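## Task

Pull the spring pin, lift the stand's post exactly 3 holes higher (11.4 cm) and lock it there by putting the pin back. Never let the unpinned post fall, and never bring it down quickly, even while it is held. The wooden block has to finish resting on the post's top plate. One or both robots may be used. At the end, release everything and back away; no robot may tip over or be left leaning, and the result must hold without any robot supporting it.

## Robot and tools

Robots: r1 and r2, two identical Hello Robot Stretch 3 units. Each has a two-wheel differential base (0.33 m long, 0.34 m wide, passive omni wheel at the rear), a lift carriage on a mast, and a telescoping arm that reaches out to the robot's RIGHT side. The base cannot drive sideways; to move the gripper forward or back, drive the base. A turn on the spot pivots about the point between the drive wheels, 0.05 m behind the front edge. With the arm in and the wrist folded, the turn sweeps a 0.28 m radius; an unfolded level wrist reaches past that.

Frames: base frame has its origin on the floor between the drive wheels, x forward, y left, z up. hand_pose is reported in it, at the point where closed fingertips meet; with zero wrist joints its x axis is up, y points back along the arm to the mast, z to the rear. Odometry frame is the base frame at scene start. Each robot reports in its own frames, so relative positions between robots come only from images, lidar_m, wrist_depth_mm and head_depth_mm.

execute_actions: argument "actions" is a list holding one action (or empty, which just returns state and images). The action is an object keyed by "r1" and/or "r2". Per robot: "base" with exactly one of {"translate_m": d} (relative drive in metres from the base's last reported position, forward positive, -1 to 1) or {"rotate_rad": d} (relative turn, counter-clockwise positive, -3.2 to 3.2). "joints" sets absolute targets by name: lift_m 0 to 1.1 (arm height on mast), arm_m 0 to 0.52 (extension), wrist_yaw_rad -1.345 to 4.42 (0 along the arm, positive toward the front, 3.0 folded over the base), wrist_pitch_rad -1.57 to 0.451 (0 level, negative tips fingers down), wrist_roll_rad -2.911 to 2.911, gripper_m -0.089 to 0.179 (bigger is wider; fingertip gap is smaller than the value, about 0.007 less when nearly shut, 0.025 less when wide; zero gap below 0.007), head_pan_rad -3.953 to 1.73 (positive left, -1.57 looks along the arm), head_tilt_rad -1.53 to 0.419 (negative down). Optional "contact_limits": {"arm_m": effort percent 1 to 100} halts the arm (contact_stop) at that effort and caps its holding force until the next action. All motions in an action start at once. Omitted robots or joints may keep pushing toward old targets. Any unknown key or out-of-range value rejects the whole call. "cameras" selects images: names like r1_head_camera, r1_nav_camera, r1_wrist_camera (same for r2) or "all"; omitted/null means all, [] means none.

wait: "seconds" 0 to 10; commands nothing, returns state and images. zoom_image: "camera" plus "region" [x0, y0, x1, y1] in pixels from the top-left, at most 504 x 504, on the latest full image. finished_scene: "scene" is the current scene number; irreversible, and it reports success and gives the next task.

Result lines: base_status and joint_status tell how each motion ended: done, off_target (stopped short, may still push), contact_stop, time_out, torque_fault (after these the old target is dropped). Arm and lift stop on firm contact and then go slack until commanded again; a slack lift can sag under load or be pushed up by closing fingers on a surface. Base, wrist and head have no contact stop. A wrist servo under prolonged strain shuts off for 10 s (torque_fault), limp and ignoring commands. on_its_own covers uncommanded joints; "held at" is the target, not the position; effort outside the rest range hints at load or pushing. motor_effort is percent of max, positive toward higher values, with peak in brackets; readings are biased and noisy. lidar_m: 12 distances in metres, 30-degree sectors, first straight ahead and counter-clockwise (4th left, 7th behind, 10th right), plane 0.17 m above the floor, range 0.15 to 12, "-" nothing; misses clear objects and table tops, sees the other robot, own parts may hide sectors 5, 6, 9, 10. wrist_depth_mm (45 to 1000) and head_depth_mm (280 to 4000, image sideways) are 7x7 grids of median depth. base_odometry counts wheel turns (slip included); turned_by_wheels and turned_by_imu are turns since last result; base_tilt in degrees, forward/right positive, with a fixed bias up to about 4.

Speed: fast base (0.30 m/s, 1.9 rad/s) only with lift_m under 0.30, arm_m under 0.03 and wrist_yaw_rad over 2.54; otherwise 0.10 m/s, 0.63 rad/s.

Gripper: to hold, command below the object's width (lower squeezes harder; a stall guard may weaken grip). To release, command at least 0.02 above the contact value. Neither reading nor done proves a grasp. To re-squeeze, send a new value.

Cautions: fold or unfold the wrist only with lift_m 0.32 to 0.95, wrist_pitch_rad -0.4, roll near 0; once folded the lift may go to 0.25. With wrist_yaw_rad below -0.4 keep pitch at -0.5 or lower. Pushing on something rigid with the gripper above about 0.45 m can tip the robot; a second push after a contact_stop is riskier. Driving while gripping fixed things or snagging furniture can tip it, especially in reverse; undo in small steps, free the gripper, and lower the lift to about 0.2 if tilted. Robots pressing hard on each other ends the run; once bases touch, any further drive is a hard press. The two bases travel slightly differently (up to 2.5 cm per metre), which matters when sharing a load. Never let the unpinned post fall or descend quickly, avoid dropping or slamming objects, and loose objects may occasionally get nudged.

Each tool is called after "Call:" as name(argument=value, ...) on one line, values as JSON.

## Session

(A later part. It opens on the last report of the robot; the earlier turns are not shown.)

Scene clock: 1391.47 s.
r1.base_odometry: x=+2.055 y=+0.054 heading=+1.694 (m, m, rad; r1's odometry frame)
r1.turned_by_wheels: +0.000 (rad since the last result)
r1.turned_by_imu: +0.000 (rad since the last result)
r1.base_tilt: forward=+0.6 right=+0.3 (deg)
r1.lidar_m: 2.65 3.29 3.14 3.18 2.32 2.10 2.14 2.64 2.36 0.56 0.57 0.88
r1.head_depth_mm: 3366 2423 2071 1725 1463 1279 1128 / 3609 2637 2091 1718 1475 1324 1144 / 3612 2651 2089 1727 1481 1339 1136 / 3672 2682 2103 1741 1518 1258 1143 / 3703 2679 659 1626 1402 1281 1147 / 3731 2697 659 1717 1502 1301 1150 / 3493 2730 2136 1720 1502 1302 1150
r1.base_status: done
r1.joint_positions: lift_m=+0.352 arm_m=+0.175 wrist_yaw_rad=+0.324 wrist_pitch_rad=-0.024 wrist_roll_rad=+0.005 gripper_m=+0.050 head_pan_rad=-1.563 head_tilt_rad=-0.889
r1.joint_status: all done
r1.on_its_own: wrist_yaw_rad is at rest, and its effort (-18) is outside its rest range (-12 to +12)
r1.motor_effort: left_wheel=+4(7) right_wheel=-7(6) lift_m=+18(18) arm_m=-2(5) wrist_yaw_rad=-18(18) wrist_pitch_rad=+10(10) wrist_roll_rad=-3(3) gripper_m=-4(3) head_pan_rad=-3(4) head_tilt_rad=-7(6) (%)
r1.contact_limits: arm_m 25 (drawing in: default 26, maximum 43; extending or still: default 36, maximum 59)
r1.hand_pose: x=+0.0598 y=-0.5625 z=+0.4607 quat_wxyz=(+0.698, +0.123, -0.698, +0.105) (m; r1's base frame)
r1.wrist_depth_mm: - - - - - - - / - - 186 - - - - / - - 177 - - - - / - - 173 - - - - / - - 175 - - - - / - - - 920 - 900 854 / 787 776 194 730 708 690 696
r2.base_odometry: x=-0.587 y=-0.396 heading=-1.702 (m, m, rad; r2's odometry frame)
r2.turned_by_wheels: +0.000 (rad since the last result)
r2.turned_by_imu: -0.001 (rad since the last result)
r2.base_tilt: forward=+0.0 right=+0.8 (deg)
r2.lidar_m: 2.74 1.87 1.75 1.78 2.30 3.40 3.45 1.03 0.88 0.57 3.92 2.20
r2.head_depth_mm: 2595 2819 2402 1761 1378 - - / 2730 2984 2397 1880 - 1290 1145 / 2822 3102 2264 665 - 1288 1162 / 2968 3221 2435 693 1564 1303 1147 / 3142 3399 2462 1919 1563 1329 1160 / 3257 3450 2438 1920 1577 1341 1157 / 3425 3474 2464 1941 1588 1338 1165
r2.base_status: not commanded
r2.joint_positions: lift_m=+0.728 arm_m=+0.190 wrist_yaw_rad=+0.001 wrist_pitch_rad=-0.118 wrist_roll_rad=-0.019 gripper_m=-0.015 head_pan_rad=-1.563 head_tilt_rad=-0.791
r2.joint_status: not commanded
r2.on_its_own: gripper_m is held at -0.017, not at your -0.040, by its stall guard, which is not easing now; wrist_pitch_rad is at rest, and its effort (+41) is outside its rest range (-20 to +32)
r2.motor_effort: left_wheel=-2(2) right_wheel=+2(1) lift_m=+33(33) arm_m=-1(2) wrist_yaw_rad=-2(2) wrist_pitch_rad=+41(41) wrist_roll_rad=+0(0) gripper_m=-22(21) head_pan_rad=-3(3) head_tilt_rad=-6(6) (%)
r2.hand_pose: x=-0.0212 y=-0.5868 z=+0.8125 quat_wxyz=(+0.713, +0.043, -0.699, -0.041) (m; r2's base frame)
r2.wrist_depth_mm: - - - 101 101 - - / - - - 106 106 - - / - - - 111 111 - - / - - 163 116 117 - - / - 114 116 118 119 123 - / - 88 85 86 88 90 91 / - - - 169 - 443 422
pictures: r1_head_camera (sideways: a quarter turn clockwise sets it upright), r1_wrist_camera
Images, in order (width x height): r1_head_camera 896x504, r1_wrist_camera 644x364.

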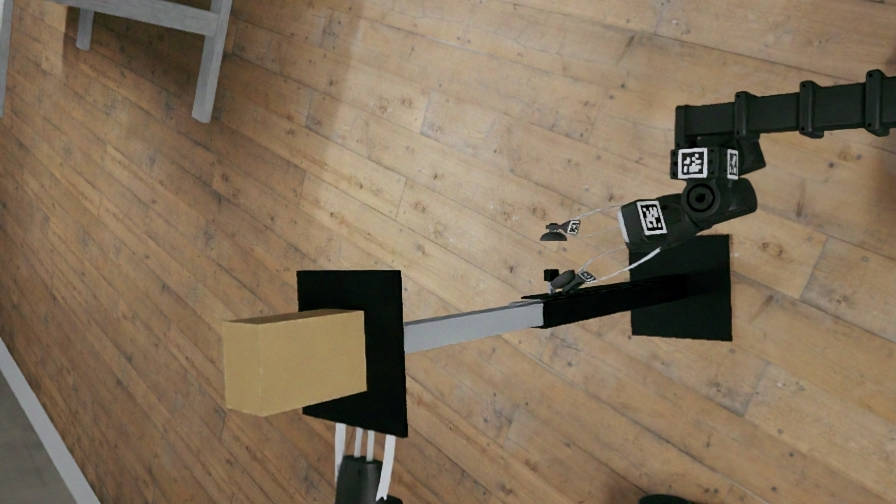

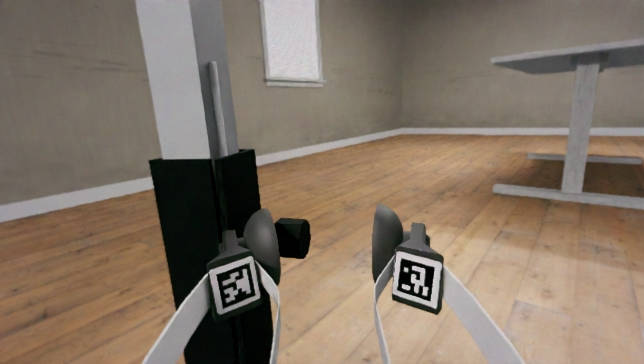

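Call:
execute_actions(actions=[{"r1": {"joints": {"arm_m": 0.12, "wrist_yaw_rad": 0.34}}, "r2": {"joints": {"lift_m": 0.715}}}], cameras=[])

Call:
execute_actions(actions=[{"r1": {"base": {"translate_m": 0.553}, "joints": {"arm_m": 0.02, "wrist_yaw_rad": 0.0, "gripper_m": 0.09}}}], cameras=[])

Call:
execute_actions(actions=[{"r1": {"base": {"rotate_rad": -0.6}, "joints": {"arm_m": 0.16}}}], cameras=["r1_head_camera", "r1_wrist_camera", "r1_nav_camera"])

Scene clock: 1513.00 s.
r1.base_odometry: x=+2.055 y=+0.054 heading=+1.694 (m, m, rad; r1's odometry frame)
r1.turned_by_wheels: +0.000 (rad since the last result)
r1.turned_by_imu: -0.001 (rad since the last result)
r1.base_tilt: forward=+0.6 right=+0.2 (deg)
r1.lidar_m: 2.65 3.29 3.14 3.18 2.31 2.10 2.14 2.65 2.35 0.56 0.57 0.88
r1.head_depth_mm: 3388 2433 2057 1707 1466 1273 1132 / 3602 2627 2082 1722 1478 1301 1139 / 3669 2640 2088 1728 1479 1316 1120 / 3624 2669 2092 1747 1507 1256 1139 / 3704 2670 660 1627 1397 1281 1143 / 3744 2699 661 1713 1501 1301 1152 / 3460 2713 2141 1737 1501 1300 1151
r1.base_status: not commanded
r1.joint_positions: lift_m=+0.352 arm_m=+0.120 wrist_yaw_rad=+0.338 wrist_pitch_rad=-0.024 wrist_roll_rad=+0.005 gripper_m=+0.050 head_pan_rad=-1.563 head_tilt_rad=-0.889
r1.joint_status: all done
r1.motor_effort: left_wheel=+3(6) right_wheel=-3(6) lift_m=+18(18) arm_m=-3(3) wrist_yaw_rad=+3(17) wrist_pitch_rad=+10(10) wrist_roll_rad=-3(3) gripper_m=+0(3) head_pan_rad=-3(3) head_tilt_rad=-6(6) (%)
r1.hand_pose: x=+0.0632 y=-0.5064 z=+0.4607 quat_wxyz=(+0.697, +0.128, -0.697, +0.110) (m; r1's base frame)
r1.wrist_depth_mm: - - 209 - - - - / - - 218 - - - - / - - 223 - - - - / - - 230 - - - - / - - - - - - - / - - - 903 - 904 868 / 781 773 692 697 734 705 702
r2.base_odometry: x=-0.587 y=-0.396 heading=-1.702 (m, m, rad; r2's odometry frame)
r2.turned_by_wheels: +0.000 (rad since the last result)
r2.turned_by_imu: -0.001 (rad since the last result)
r2.base_tilt: forward=+0.0 right=+0.8 (deg)
r2.lidar_m: 2.74 1.87 1.75 1.78 2.29 3.40 3.47 1.03 0.87 0.57 3.91 2.19
r2.head_depth_mm: 2591 2889 2400 1824 1342 - - / 2712 2992 2406 1905 - 1299 1144 / 2798 3087 2231 667 - 1286 1152 / 2962 3224 2438 690 1553 1297 1156 / 3140 3368 2485 1906 1561 1330 1153 / 3329 3444 2454 1922 1588 1337 1158 / 3499 3457 2470 1922 1581 1345 1160
r2.base_status: not commanded
r2.joint_positions: lift_m=+0.715 arm_m=+0.190 wrist_yaw_rad=+0.001 wrist_pitch_rad=-0.074 wrist_roll_rad=-0.019 gripper_m=-0.015 head_pan_rad=-1.563 head_tilt_rad=-0.791
r2.joint_status: all done
r2.on_its_own: gripper_m is held at -0.017, not at your -0.040, by its stall guard, which is not easing now
r2.motor_effort: left_wheel=-2(2) right_wheel=+1(1) lift_m=+19(29) arm_m=-2(2) wrist_yaw_rad=-1(2) wrist_pitch_rad=+26(41) wrist_roll_rad=+0(0) gripper_m=-21(21) head_pan_rad=-3(2) head_tilt_rad=-7(6) (%)
r2.hand_pose: x=-0.0212 y=-0.5889 z=+0.8109 quat_wxyz=(+0.713, +0.027, -0.700, -0.026) (m; r2's base frame)
r2.wrist_depth_mm: - - - 104 104 - - / - - - 108 108 - - / - - - 112 113 - - / - - 182 117 118 - - / - 108 110 113 115 118 - / - 87 84 85 83 83 84 / - - - 163 - - -
pictures: none
No camera images: the call's "cameras" was empty. Leave "cameras" out to get every camera's image.

Scene clock: 1519.60 s.
r1.base_odometry: x=+1.987 y=+0.603 heading=+1.694 (m, m, rad; r1's odometry frame)
r1.turned_by_wheels: +0.000 (rad since the last result)
r1.turned_by_imu: +0.003 (rad since the last result)
r1.base_tilt: forward=+0.6 right=+0.2 (deg)
r1.lidar_m: 2.12 2.65 2.95 2.98 2.87 2.61 2.63 3.29 0.68 0.56 0.55 2.11
r1.head_depth_mm: 3557 2597 565 1674 1461 1267 1129 / 3588 2622 2070 1732 1467 1284 1156 / 3623 2641 2095 1719 1477 1287 - / 3699 2658 553 1746 1486 1127 1099 / 3612 2687 2105 1705 1493 1130 1091 / 3237 2700 2132 1675 1492 1118 1128 / 2884 2722 2141 479 1408 1308 1152
r1.base_status: done
r1.joint_positions: lift_m=+0.352 arm_m=+0.020 wrist_yaw_rad=+0.002 wrist_pitch_rad=-0.024 wrist_roll_rad=+0.005 gripper_m=+0.090 head_pan_rad=-1.563 head_tilt_rad=-0.889
r1.joint_status: all done
r1.motor_effort: left_wheel=+2(7) right_wheel=-1(3) lift_m=+18(18) arm_m=-3(2) wrist_yaw_rad=-4(6) wrist_pitch_rad=+10(10) wrist_roll_rad=-3(3) gripper_m=+0(79) head_pan_rad=-3(3) head_tilt_rad=-7(6) (%)
r1.hand_pose: x=-0.0209 y=-0.4208 z=+0.4607 quat_wxyz=(+0.706, +0.010, -0.709, -0.008) (m; r1's base frame)
r1.wrist_depth_mm: - - - - - - - / - - - - - - - / - - - - - - - / - - - - - - - / - - - - - - - / - - 988 922 917 936 876 / 782 779 747 730 730 699 702
r2.base_odometry: x=-0.587 y=-0.396 heading=-1.702 (m, m, rad; r2's odometry frame)
r2.turned_by_wheels: +0.000 (rad since the last result)
r2.turned_by_imu: -0.002 (rad since the last result)
r2.base_tilt: forward=+0.0 right=+0.8 (deg)
r2.lidar_m: 2.74 1.87 1.75 1.78 2.29 3.40 0.55 0.56 2.97 0.57 3.88 2.19
r2.head_depth_mm: 2606 2869 2410 1866 1590 - - / 2708 3012 2419 1903 - 1281 1159 / 2808 3115 2252 668 - 1280 1147 / 2984 3218 2411 697 1558 1310 1155 / 3132 3338 2433 1895 1573 1332 1154 / 3281 3454 2483 1922 1572 1333 1159 / 3536 3468 2476 1933 1581 1345 1154
r2.base_status: not commanded
r2.joint_positions: lift_m=+0.715 arm_m=+0.190 wrist_yaw_rad=+0.001 wrist_pitch_rad=-0.074 wrist_roll_rad=-0.019 gripper_m=-0.015 head_pan_rad=-1.563 head_tilt_rad=-0.791
r2.joint_status: not commanded
r2.on_its_own: gripper_m is held at -0.017, not at your -0.040, by its stall guard, which is not easing now
r2.motor_effort: left_wheel=-2(2) right_wheel=+1(2) lift_m=+18(19) arm_m=-2(2) wrist_yaw_rad=-1(1) wrist_pitch_rad=+27(26) wrist_roll_rad=+0(0) gripper_m=-22(21) head_pan_rad=-3(2) head_tilt_rad=-6(6) (%)
r2.hand_pose: x=-0.0212 y=-0.5889 z=+0.8109 quat_wxyz=(+0.713, +0.027, -0.700, -0.026) (m; r2's base frame)
r2.wrist_depth_mm: - - - 104 104 - - / - - - 108 108 - - / - - - 112 113 - - / - - 182 117 118 - - / - 108 110 113 115 118 - / - 87 84 84 83 83 84 / - - - 165 - - -
pictures: none
No camera images: the call's "cameras" was empty. Leave "cameras" out to get every camera's image.

Scene clock: 1521.90 s.
r1.base_odometry: x=+1.987 y=+0.603 heading=+1.094 (m, m, rad; r1's odometry frame)
r1.turned_by_wheels: -0.600 (rad since the last result)
r1.turned_by_imu: -0.602 (rad since the last result)
r1.base_tilt: forward=+0.6 right=+0.2 (deg)
r1.lidar_m: 2.11 2.12 2.50 2.96 2.96 2.98 2.62 2.61 3.10 0.68 4.01 0.55
r1.head_depth_mm: 3529 2602 2067 1717 1463 1274 1127 / 3559 2637 2036 1723 1471 1305 1142 / 3610 703 839 1616 1401 - 1136 / 3607 2563 786 1741 1485 1295 1146 / 3386 2672 698 1755 1489 1297 1128 / 3727 2721 581 1717 1498 1276 1014 / 3784 2739 2140 1685 1501 1302 1007
r1.base_status: done
r1.joint_positions: lift_m=+0.352 arm_m=+0.160 wrist_yaw_rad=+0.001 wrist_pitch_rad=-0.024 wrist_roll_rad=+0.005 gripper_m=+0.090 head_pan_rad=-1.563 head_tilt_rad=-0.889
r1.joint_status: all done
r1.motor_effort: left_wheel=+2(8) right_wheel=-2(3) lift_m=+18(18) arm_m=+4(4) wrist_yaw_rad=-2(3) wrist_pitch_rad=+10(10) wrist_roll_rad=-3(3) gripper_m=+0(0) head_pan_rad=-3(3) head_tilt_rad=-5(6) (%)
r1.hand_pose: x=-0.0212 y=-0.5603 z=+0.4607 quat_wxyz=(+0.706, +0.009, -0.709, -0.008) (m; r1's base frame)
r1.wrist_depth_mm: - - - 276 - - - / - - - 288 - - - / - - - 297 - - - / - - - 307 - - - / - - - 320 - - - / - - 968 332 917 938 877 / 793 759 752 344 723 709 692
r2.base_odometry: x=-0.587 y=-0.396 heading=-1.702 (m, m, rad; r2's odometry frame)
r2.turned_by_wheels: +0.000 (rad since the last result)
r2.turned_by_imu: -0.001 (rad since the last result)
r2.base_tilt: forward=+0.0 right=+0.7 (deg)
r2.lidar_m: 2.73 1.87 1.75 1.78 2.29 3.39 0.55 0.56 2.97 0.57 3.92 2.19
r2.head_depth_mm: 2561 2849 2387 1889 1587 - - / 2701 2990 2390 1890 - 1263 1144 / 2831 3145 2250 666 - 1286 1150 / 2995 3220 2426 693 1566 1291 1153 / 3157 3348 2437 1903 1564 1333 1157 / 3275 3448 2452 1936 1570 1337 1160 / 3469 3473 2497 1939 1576 1338 1160
r2.base_status: not commanded
r2.joint_positions: lift_m=+0.715 arm_m=+0.190 wrist_yaw_rad=+0.001 wrist_pitch_rad=-0.074 wrist_roll_rad=-0.019 gripper_m=-0.015 head_pan_rad=-1.563 head_tilt_rad=-0.791
r2.joint_status: not commanded
r2.on_its_own: gripper_m is held at -0.017, not at your -0.040, by its stall guard, which is not easing now
r2.motor_effort: left_wheel=-2(2) right_wheel=+2(1) lift_m=+19(19) arm_m=-1(3) wrist_yaw_rad=-2(2) wrist_pitch_rad=+26(26) wrist_roll_rad=+0(0) gripper_m=-21(21) head_pan_rad=-2(3) head_tilt_rad=-6(6) (%)
r2.hand_pose: x=-0.0212 y=-0.5889 z=+0.8109 quat_wxyz=(+0.713, +0.027, -0.700, -0.026) (m; r2's base frame)
r2.wrist_depth_mm: - - - 104 104 - - / - - - 108 108 - - / - - - 112 113 - - / - - 181 117 118 - - / - 108 110 113 116 119 - / - 87 84 84 83 83 84 / - - - 164 - - -
pictures: r1_head_camera (sideways: a quarter turn clockwise sets it upright), r1_nav_camera (sideways: a quarter turn counterclockwise sets it upright), r1_wrist_camera
Images, in order (width x height): r1_head_camera 896x504, r1_nav_camera 672x504, r1_wrist_camera 644x364.

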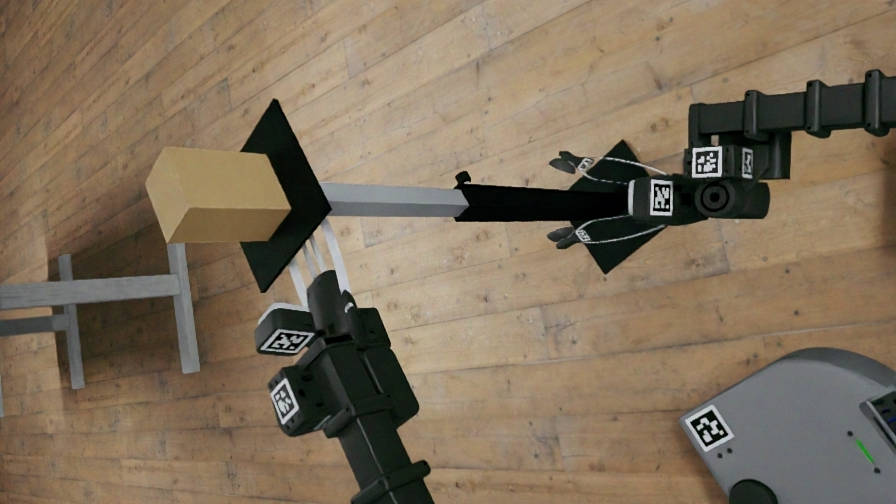

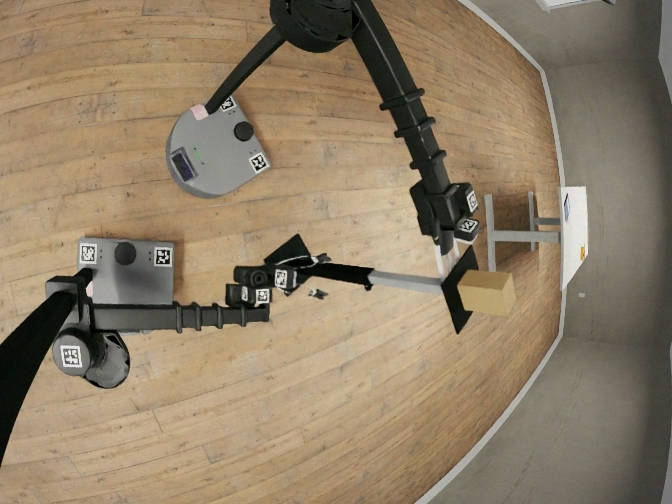

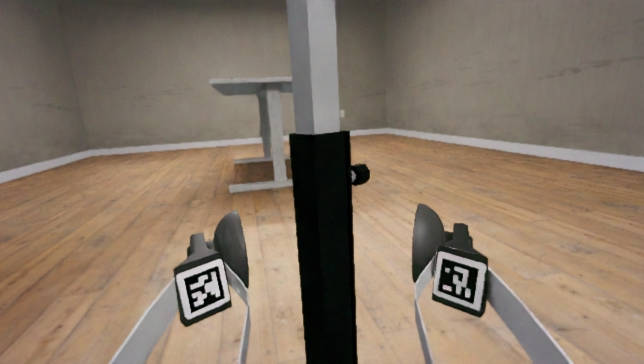

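Call:
execute_actions(actions=[{"r1": {"base": {"translate_m": 0.010}, "joints": {"arm_m": 0.27}, "contact_limits": {"arm_m": 10}}}], cameras=["r1_head_camera", "r1_wrist_camera"])

Call:
zoom_image(camera="r1_wrist_camera", region=[280, 150, 540, 320])

Call:
zoom_image(camera="r1_head_camera", region=[420, 120, 620, 260])

Scene clock: 1539.27 s.
r1.base_odometry: x=+1.992 y=+0.611 heading=+1.094 (m, m, rad; r1's odometry frame)
r1.turned_by_wheels: +0.000 (rad since the last result)
r1.turned_by_imu: +0.000 (rad since the last result)
r1.base_tilt: forward=+0.6 right=+0.3 (deg)
r1.lidar_m: 2.10 2.10 2.48 2.96 2.95 2.99 2.62 2.63 3.11 0.68 3.97 0.54
r1.head_depth_mm: 3535 2593 2066 1710 1458 1278 1127 / 3586 2616 2023 1716 1469 1289 1148 / 3600 701 766 1085 1500 1259 1139 / 3496 2583 789 1735 1487 1295 1144 / 3440 2664 678 1744 1491 1292 1128 / 3741 2714 582 1708 1495 1273 1008 / 3787 2734 2139 1683 1505 1305 1010
r1.base_status: done
r1.joint_positions: lift_m=+0.352 arm_m=+0.270 wrist_yaw_rad=+0.001 wrist_pitch_rad=-0.024 wrist_roll_rad=+0.005 gripper_m=+0.090 head_pan_rad=-1.563 head_tilt_rad=-0.889
r1.joint_status: all done
r1.motor_effort: left_wheel=+2(7) right_wheel=-2(4) lift_m=+18(18) arm_m=+4(4) wrist_yaw_rad=-2(2) wrist_pitch_rad=+10(10) wrist_roll_rad=-3(3) gripper_m=+0(0) head_pan_rad=-3(3) head_tilt_rad=-6(7) (%)
r1.contact_limits: arm_m 10 (drawing in: default 26, maximum 43; extending or still: default 36, maximum 59)
r1.hand_pose: x=-0.0212 y=-0.6703 z=+0.4607 quat_wxyz=(+0.706, +0.009, -0.709, -0.008) (m; r1's base frame)
r1.wrist_depth_mm: - - - 171 - - - / - - - 178 - - - / - - - 184 - - - / - - - 186 - - - / - - - 193 - - - / - - 978 202 884 919 860 / 787 758 742 209 710 696 678
r2.base_odometry: x=-0.587 y=-0.396 heading=-1.702 (m, m, rad; r2's odometry frame)
r2.turned_by_wheels: +0.000 (rad since the last result)
r2.turned_by_imu: -0.001 (rad since the last result)
r2.base_tilt: forward=+0.1 right=+0.8 (deg)
r2.lidar_m: 2.74 1.87 1.75 1.78 2.29 3.40 0.54 0.56 2.97 0.57 3.90 2.19
r2.head_depth_mm: 2581 2851 2389 1864 1597 - - / 2720 3009 2410 1894 - 1266 1154 / 2797 3133 2244 666 - 1259 1150 / 2973 3258 2443 692 1566 1301 1151 / 3110 3377 2421 1919 1568 1333 1155 / 3284 3430 2454 1943 1571 1339 1151 / 3477 3467 2483 1930 1573 1347 1163
r2.base_status: not commanded
r2.joint_positions: lift_m=+0.715 arm_m=+0.190 wrist_yaw_rad=+0.001 wrist_pitch_rad=-0.074 wrist_roll_rad=-0.019 gripper_m=-0.015 head_pan_rad=-1.563 head_tilt_rad=-0.791
r2.joint_status: not commanded
r2.on_its_own: gripper_m is held at -0.017, not at your -0.040, by its stall guard, which is not easing now
r2.motor_effort: left_wheel=-2(2) right_wheel=+1(1) lift_m=+19(19) arm_m=-1(2) wrist_yaw_rad=-1(2) wrist_pitch_rad=+26(26) wrist_roll_rad=+0(0) gripper_m=-21(21) head_pan_rad=-3(3) head_tilt_rad=-6(6) (%)
r2.hand_pose: x=-0.0212 y=-0.5889 z=+0.8109 quat_wxyz=(+0.713, +0.027, -0.700, -0.026) (m; r2's base frame)
r2.wrist_depth_mm: - - - 104 105 - - / - - - 108 108 - - / - - - 112 113 - - / - - 182 117 118 - - / - 108 110 113 115 118 - / - 87 83 84 83 83 84 / - - - 164 - - -
pictures: r1_head_camera (sideways: a quarter turn clockwise sets it upright), r1_wrist_camera
Images, in order (width x height): r1_head_camera 896x504, r1_wrist_camera 644x364.

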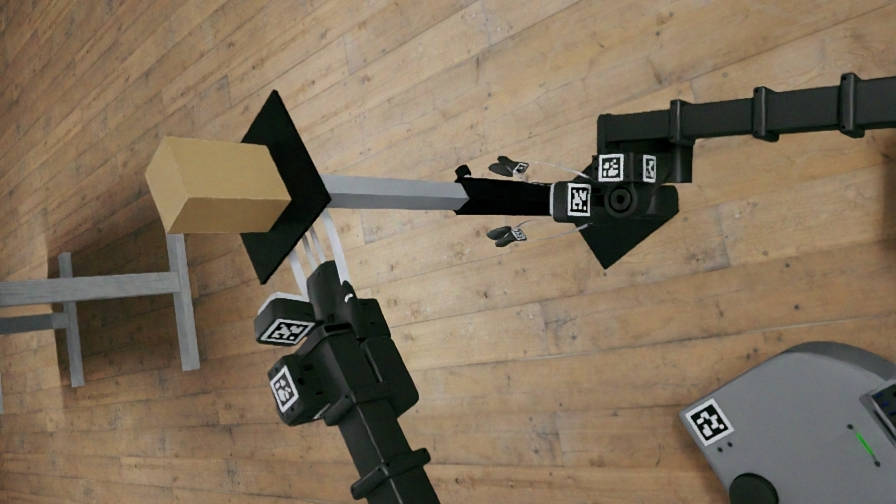

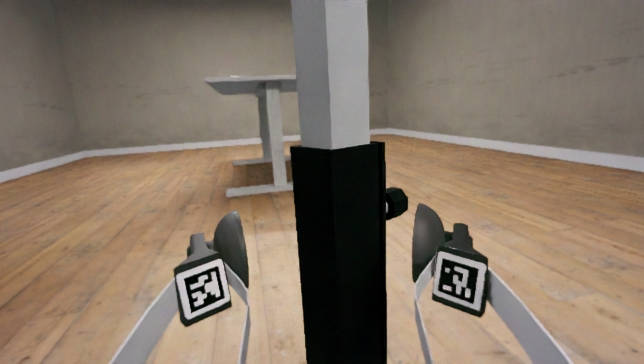

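Region (280, 150, 540, 320) of r1_wrist_camera's 644x364 image, scaled by 1.938; it fills the top 330 rows of this view, and the rest is white.

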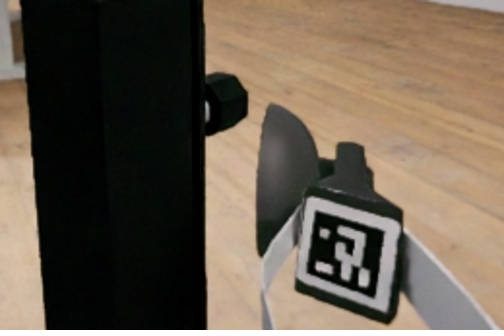

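Region (420, 120, 620, 260) of r1_head_camera's 896x504 image, scaled by 2.520, with more detail than that image has; it fills the top 353 rows of this view, and the rest is white.

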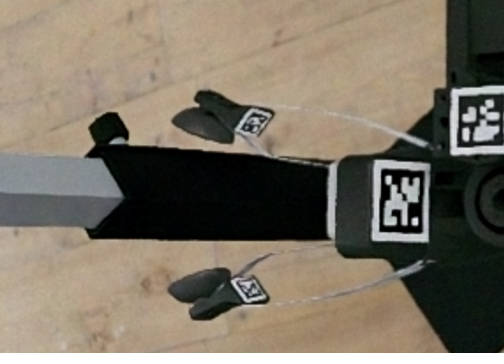

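Call:
execute_actions(actions=[{"r1": {"base": {"translate_m": 0.0045}, "joints": {"arm_m": 0.295}, "contact_limits": {"arm_m": 10}}, "r2": {"joints": {"lift_m": 0.7285}}}], cameras=["r1_head_camera", "r1_wrist_camera"])

Call:
zoom_image(camera="r1_wrist_camera", region=[280, 150, 540, 320])

Call:
zoom_image(camera="r1_head_camera", region=[420, 120, 620, 260])

Scene clock: 1573.47 s.
r1.base_odometry: x=+1.994 y=+0.615 heading=+1.095 (m, m, rad; r1's odometry frame)
r1.turned_by_wheels: +0.000 (rad since the last result)
r1.turned_by_imu: +0.000 (rad since the last result)
r1.base_tilt: forward=+0.7 right=+0.2 (deg)
r1.lidar_m: 2.10 2.09 2.48 2.95 2.96 3.00 2.64 2.64 3.12 0.68 3.96 0.53
r1.head_depth_mm: 3564 2604 2069 1711 1461 1271 1127 / 3562 2619 2018 1723 1494 1274 1150 / 3617 700 762 1107 1513 1260 1136 / 3474 2575 1919 1747 1479 1292 1144 / 3449 2659 661 1737 1489 1290 1125 / 3738 2719 561 1720 1499 1253 1005 / 3808 2747 2154 1684 1500 1298 1009
r1.base_status: done
r1.joint_positions: lift_m=+0.352 arm_m=+0.295 wrist_yaw_rad=+0.001 wrist_pitch_rad=-0.024 wrist_roll_rad=+0.005 gripper_m=+0.090 head_pan_rad=-1.563 head_tilt_rad=-0.889
r1.joint_status: all done
r1.motor_effort: left_wheel=+3(5) right_wheel=-2(4) lift_m=+18(18) arm_m=+4(4) wrist_yaw_rad=-2(2) wrist_pitch_rad=+10(10) wrist_roll_rad=-3(3) gripper_m=+0(0) head_pan_rad=-4(3) head_tilt_rad=-6(7) (%)
r1.contact_limits: arm_m 10 (drawing in: default 26, maximum 43; extending or still: default 36, maximum 59)
r1.hand_pose: x=-0.0212 y=-0.6953 z=+0.4607 quat_wxyz=(+0.706, +0.009, -0.709, -0.008) (m; r1's base frame)
r1.wrist_depth_mm: - - - 147 - - - / - - - 153 - - - / - - - 160 - - - / - - - 160 - - - / - - - 169 174 - - / - - 969 177 184 946 870 / 768 778 728 188 651 700 688
r2.base_odometry: x=-0.587 y=-0.396 heading=-1.702 (m, m, rad; r2's odometry frame)
r2.turned_by_wheels: +0.000 (rad since the last result)
r2.turned_by_imu: -0.001 (rad since the last result)
r2.base_tilt: forward=+0.0 right=+0.8 (deg)
r2.lidar_m: 2.74 1.87 1.75 1.78 2.29 3.40 0.54 0.56 2.96 0.57 3.92 2.20
r2.head_depth_mm: 2565 2859 2396 1893 1596 - - / 2719 2979 2406 1914 - 1232 1146 / 2833 3130 2250 666 - 1281 1146 / 2941 3224 2436 693 1557 1299 1159 / 3144 3366 2456 1915 1562 1324 1156 / 3290 3389 2441 1925 1567 1333 1157 / 3514 3418 2505 1934 1589 1347 1160
r2.base_status: not commanded
r2.joint_positions: lift_m=+0.728 arm_m=+0.190 wrist_yaw_rad=+0.001 wrist_pitch_rad=-0.118 wrist_roll_rad=-0.019 gripper_m=-0.015 head_pan_rad=-1.563 head_tilt_rad=-0.791
r2.joint_status: all done
r2.on_its_own: gripper_m is held at -0.017, not at your -0.040, by its stall guard, which is not easing now; wrist_pitch_rad is at rest, and its effort (+41) is outside its rest range (-20 to +32)
r2.motor_effort: left_wheel=-2(2) right_wheel=+2(1) lift_m=+33(32) arm_m=-1(2) wrist_yaw_rad=-2(1) wrist_pitch_rad=+41(42) wrist_roll_rad=+0(0) gripper_m=-21(22) head_pan_rad=-3(3) head_tilt_rad=-6(6) (%)
r2.hand_pose: x=-0.0212 y=-0.5868 z=+0.8125 quat_wxyz=(+0.713, +0.043, -0.699, -0.041) (m; r2's base frame)
r2.wrist_depth_mm: - - - 101 101 - - / - - - 106 106 - - / - - - 110 112 - - / - - 163 116 118 - - / - 114 116 118 119 124 - / - 88 85 86 88 89 91 / - - - 168 - - -
pictures: r1_head_camera (sideways: a quarter turn clockwise sets it upright), r1_wrist_camera
Images, in order (width x height): r1_head_camera 896x504, r1_wrist_camera 644x364.

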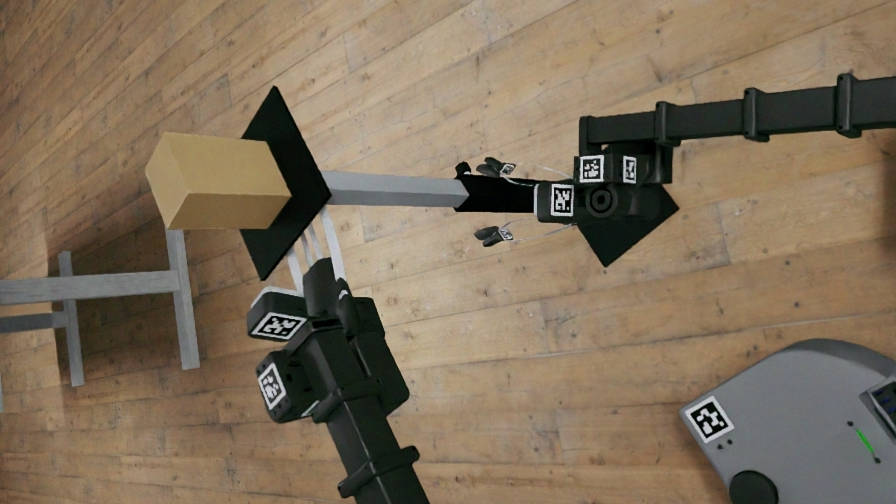

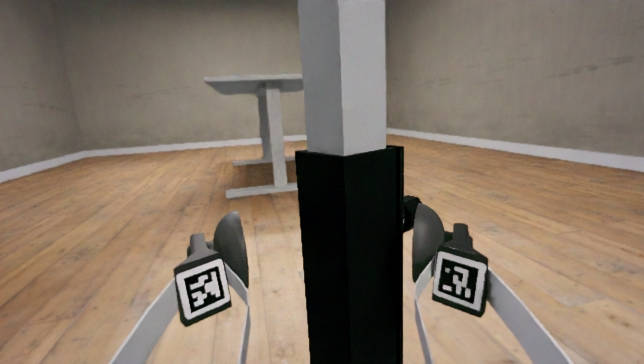

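Region (280, 150, 540, 320) of r1_wrist_camera's 644x364 image, scaled by 1.938; it fills the top 330 rows of this view, and the rest is white.

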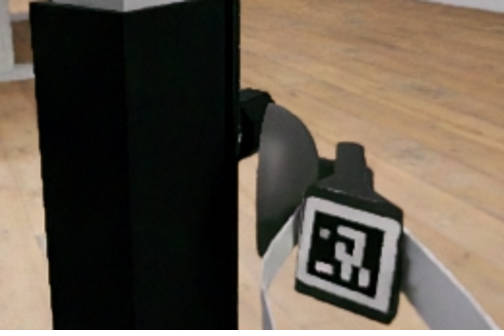

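Region (420, 120, 620, 260) of r1_head_camera's 896x504 image, scaled by 2.520, with more detail than that image has; it fills the top 353 rows of this view, and the rest is white.

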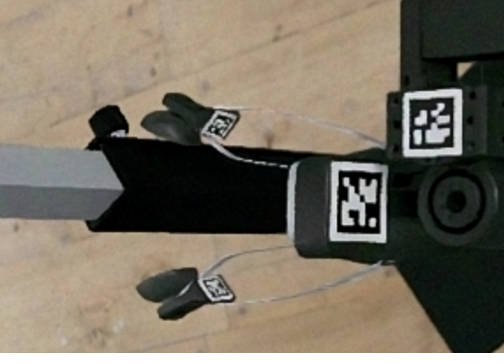

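Call:
execute_actions(actions=[{"r1": {"joints": {"arm_m": 0.315}, "contact_limits": {"arm_m": 9}}}], cameras=["r1_head_camera", "r1_wrist_camera"])

Call:
zoom_image(camera="r1_wrist_camera", region=[280, 150, 540, 320])

Call:
zoom_image(camera="r1_head_camera", region=[420, 120, 620, 260])

Scene clock: 1585.63 s.
r1.base_odometry: x=+1.994 y=+0.615 heading=+1.095 (m, m, rad; r1's odometry frame)
r1.turned_by_wheels: +0.000 (rad since the last result)
r1.turned_by_imu: +0.000 (rad since the last result)
r1.base_tilt: forward=+0.6 right=+0.3 (deg)
r1.lidar_m: 2.09 2.10 2.49 2.95 2.96 2.99 2.63 2.63 3.13 0.68 3.96 0.54
r1.head_depth_mm: 3526 2587 2069 1713 1465 1282 1133 / 3581 2621 2022 1724 1503 1292 1152 / 3648 700 761 1107 1478 1284 1137 / 3474 2570 1918 1741 1485 1289 1142 / 3476 2655 659 1748 1499 1295 1125 / 3764 2703 560 1717 1496 1249 1005 / 3755 2728 2143 1691 1503 1306 1009
r1.base_status: not commanded
r1.joint_positions: lift_m=+0.352 arm_m=+0.315 wrist_yaw_rad=+0.001 wrist_pitch_rad=-0.024 wrist_roll_rad=+0.005 gripper_m=+0.090 head_pan_rad=-1.563 head_tilt_rad=-0.889
r1.joint_status: all done
r1.motor_effort: left_wheel=+3(3) right_wheel=-2(2) lift_m=+18(18) arm_m=+4(4) wrist_yaw_rad=-2(2) wrist_pitch_rad=+10(10) wrist_roll_rad=-3(3) gripper_m=+0(0) head_pan_rad=-3(3) head_tilt_rad=-6(6) (%)
r1.contact_limits: arm_m 9 (drawing in: default 26, maximum 43; extending or still: default 36, maximum 59)
r1.hand_pose: x=-0.0212 y=-0.7153 z=+0.4607 quat_wxyz=(+0.706, +0.009, -0.709, -0.008) (m; r1's base frame)
r1.wrist_depth_mm: - - - 128 - - - / - - - 134 - - - / - - - 140 - - - / - - - 140 153 - - / - - - 148 149 - - / - - 938 155 157 963 867 / 795 762 744 165 655 709 696
r2.base_odometry: x=-0.587 y=-0.396 heading=-1.702 (m, m, rad; r2's odometry frame)
r2.turned_by_wheels: +0.000 (rad since the last result)
r2.turned_by_imu: -0.001 (rad since the last result)
r2.base_tilt: forward=+0.1 right=+0.8 (deg)
r2.lidar_m: 2.73 1.87 1.75 1.78 2.29 3.40 0.54 0.56 2.97 0.57 3.92 2.19
r2.head_depth_mm: 2604 2818 2388 1883 1583 - - / 2718 2950 2419 1896 - 1266 1145 / 2808 3072 2231 667 - 1275 1155 / 2969 3194 2442 693 1558 1295 1156 / 3133 3352 2445 1919 1581 1334 1151 / 3295 3441 2483 1947 1583 1335 1151 / 3540 3463 2465 1922 1581 1338 1161
r2.base_status: not commanded
r2.joint_positions: lift_m=+0.728 arm_m=+0.190 wrist_yaw_rad=+0.001 wrist_pitch_rad=-0.118 wrist_roll_rad=-0.019 gripper_m=-0.015 head_pan_rad=-1.563 head_tilt_rad=-0.791
r2.joint_status: not commanded
r2.on_its_own: gripper_m is held at -0.017, not at your -0.040, by its stall guard, which is not easing now; wrist_pitch_rad is at rest, and its effort (+41) is outside its rest range (-20 to +32)
r2.motor_effort: left_wheel=-2(3) right_wheel=+2(2) lift_m=+33(33) arm_m=-1(2) wrist_yaw_rad=-1(2) wrist_pitch_rad=+41(41) wrist_roll_rad=+0(0) gripper_m=-21(22) head_pan_rad=-2(3) head_tilt_rad=-6(6) (%)
r2.hand_pose: x=-0.0212 y=-0.5868 z=+0.8125 quat_wxyz=(+0.713, +0.043, -0.699, -0.041) (m; r2's base frame)
r2.wrist_depth_mm: - - - 101 101 - - / - - - 106 106 - - / - - - 110 112 - - / - - 163 116 118 - - / - 114 116 118 119 123 - / - 88 85 86 88 89 91 / - - - 169 - - -
pictures: r1_head_camera (sideways: a quarter turn clockwise sets it upright), r1_wrist_camera
Images, in order (width x height): r1_head_camera 896x504, r1_wrist_camera 644x364.

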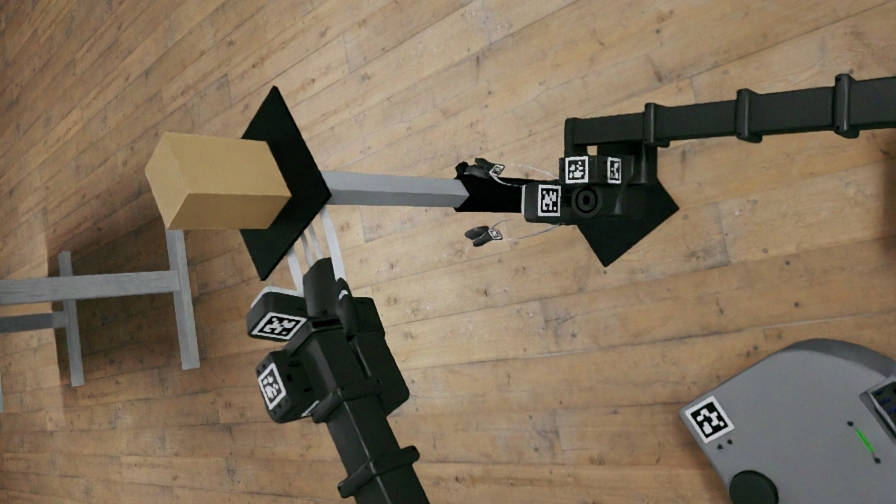

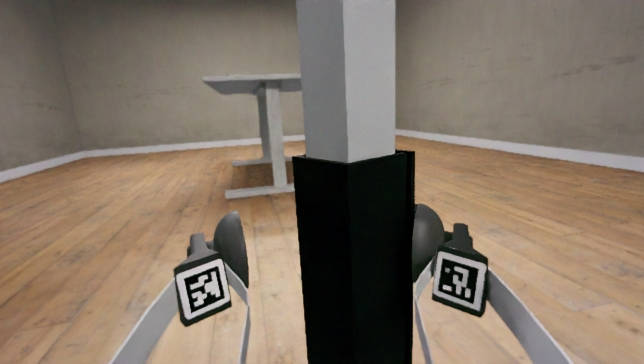

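Region (280, 150, 540, 320) of r1_wrist_camera's 644x364 image, scaled by 1.938; it fills the top 330 rows of this view, and the rest is white.

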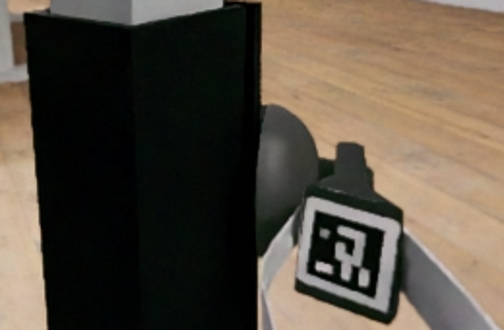

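Region (420, 120, 620, 260) of r1_head_camera's 896x504 image, scaled by 2.520, with more detail than that image has; it fills the top 353 rows of this view, and the rest is white.

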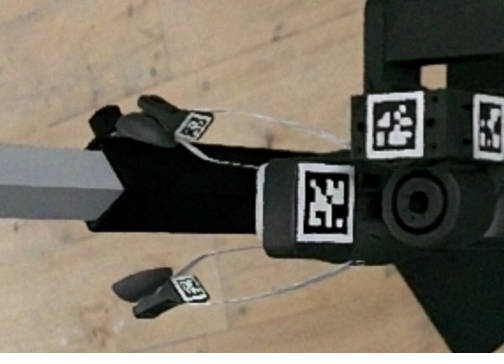

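Call:
execute_actions(actions=[{"r1": {"base": {"translate_m": -0.002}, "joints": {"arm_m": 0.324}, "contact_limits": {"arm_m": 9}}}], cameras=["r1_head_camera", "r1_wrist_camera"])

Call:
zoom_image(camera="r1_wrist_camera", region=[280, 150, 540, 320])

Call:
zoom_image(camera="r1_head_camera", region=[420, 120, 620, 260])

Scene clock: 1597.40 s.
r1.base_odometry: x=+1.993 y=+0.614 heading=+1.095 (m, m, rad; r1's odometry frame)
r1.turned_by_wheels: +0.000 (rad since the last result)
r1.turned_by_imu: +0.000 (rad since the last result)
r1.base_tilt: forward=+0.6 right=+0.3 (deg)
r1.lidar_m: 2.10 2.10 2.49 2.96 2.95 2.99 2.63 2.64 3.11 0.69 3.97 0.54
r1.head_depth_mm: 3548 2609 2068 1713 1455 1275 1128 / 3580 2628 2011 1725 1495 1280 1153 / 3580 700 766 1607 - 1290 1138 / 3480 2590 1934 1743 1479 1293 1139 / 3444 2645 661 1753 1492 1292 1127 / 3762 2707 554 1718 1496 1252 1005 / 3749 2723 2153 1686 1504 1311 1006
r1.base_status: done
r1.joint_positions: lift_m=+0.352 arm_m=+0.324 wrist_yaw_rad=-0.008 wrist_pitch_rad=-0.024 wrist_roll_rad=+0.005 gripper_m=+0.090 head_pan_rad=-1.563 head_tilt_rad=-0.889
r1.joint_status: all done
r1.motor_effort: left_wheel=+1(4) right_wheel=-1(5) lift_m=+18(18) arm_m=+6(5) wrist_yaw_rad=+9(10) wrist_pitch_rad=+10(10) wrist_roll_rad=-3(3) gripper_m=-2(3) head_pan_rad=-3(3) head_tilt_rad=-7(6) (%)
r1.contact_limits: arm_m 9 (drawing in: default 26, maximum 43; extending or still: default 36, maximum 59)
r1.hand_pose: x=-0.0235 y=-0.7241 z=+0.4607 quat_wxyz=(+0.706, +0.006, -0.709, -0.011) (m; r1's base frame)
r1.wrist_depth_mm: - - - 119 - - - / - - - 123 - - - / - - - 129 - - - / - - - 127 - - - / - - - 131 144 - - / - - 961 139 151 932 849 / 798 766 752 147 650 692 694
r2.base_odometry: x=-0.587 y=-0.396 heading=-1.702 (m, m, rad; r2's odometry frame)
r2.turned_by_wheels: +0.000 (rad since the last result)
r2.turned_by_imu: -0.001 (rad since the last result)
r2.base_tilt: forward=+0.0 right=+0.8 (deg)
r2.lidar_m: 2.74 1.87 1.75 1.78 2.29 3.39 0.54 0.56 2.97 0.57 3.90 2.20
r2.head_depth_mm: 2583 2853 2385 1871 1574 - - / 2711 2992 2399 1888 - 1255 1146 / 2831 3113 2221 666 - 1262 1149 / 2986 3189 2424 695 1569 1298 1155 / 3157 3412 2440 1921 1584 1334 1159 / 3320 3465 2447 1929 1585 1336 1154 / 3513 3442 2479 1913 1572 1340 1162
r2.base_status: not commanded
r2.joint_positions: lift_m=+0.728 arm_m=+0.190 wrist_yaw_rad=+0.001 wrist_pitch_rad=-0.118 wrist_roll_rad=-0.019 gripper_m=-0.015 head_pan_rad=-1.563 head_tilt_rad=-0.791
r2.joint_status: not commanded
r2.on_its_own: gripper_m is held at -0.017, not at your -0.040, by its stall guard, which is not easing now; wrist_pitch_rad is at rest, and its effort (+41) is outside its rest range (-20 to +32)
r2.motor_effort: left_wheel=-2(2) right_wheel=+2(1) lift_m=+33(33) arm_m=-2(1) wrist_yaw_rad=-2(2) wrist_pitch_rad=+41(42) wrist_roll_rad=+0(0) gripper_m=-21(22) head_pan_rad=-3(2) head_tilt_rad=-6(6) (%)
r2.hand_pose: x=-0.0212 y=-0.5868 z=+0.8125 quat_wxyz=(+0.713, +0.043, -0.699, -0.041) (m; r2's base frame)
r2.wrist_depth_mm: - - - 101 101 - - / - - - 106 106 - - / - - - 110 112 - - / - - 163 116 118 - - / - 114 116 118 119 123 - / - 89 85 86 88 89 91 / - - - 169 - - -
pictures: r1_head_camera (sideways: a quarter turn clockwise sets it upright), r1_wrist_camera
Images, in order (width x height): r1_head_camera 896x504, r1_wrist_camera 644x364.

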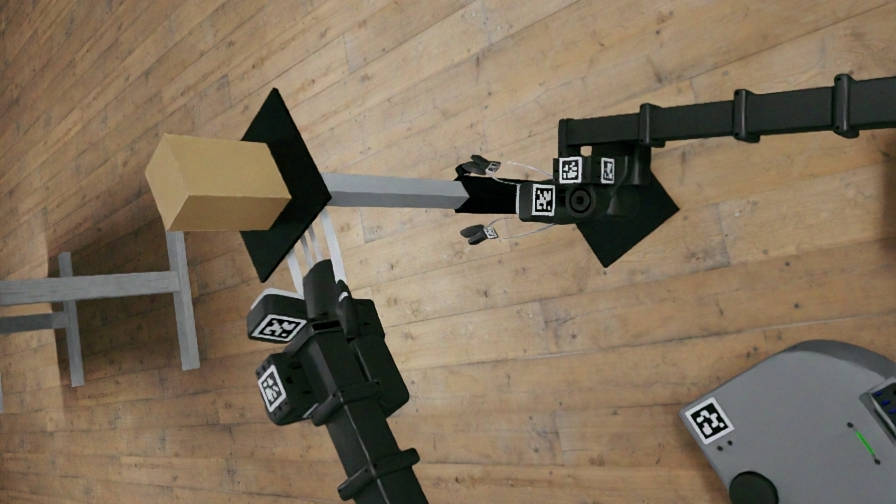

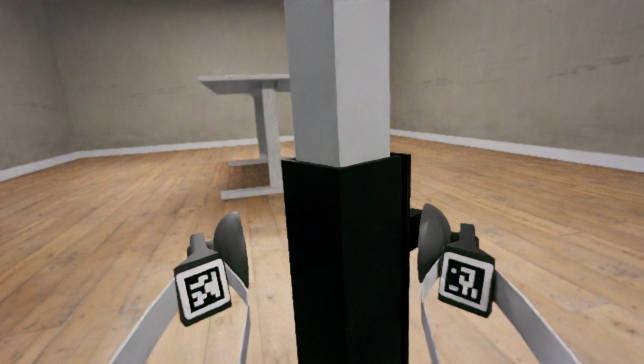

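Region (280, 150, 540, 320) of r1_wrist_camera's 644x364 image, scaled by 1.938; it fills the top 330 rows of this view, and the rest is white.

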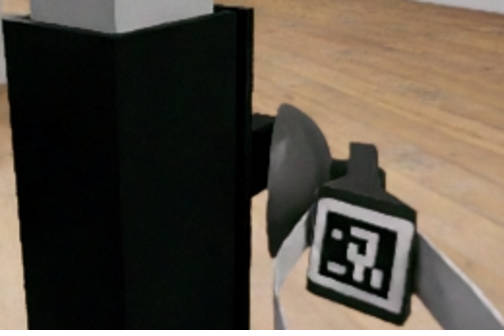

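Region (420, 120, 620, 260) of r1_head_camera's 896x504 image, scaled by 2.520, with more detail than that image has; it fills the top 353 rows of this view, and the rest is white.

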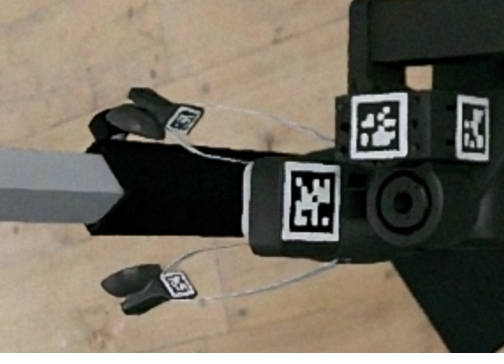

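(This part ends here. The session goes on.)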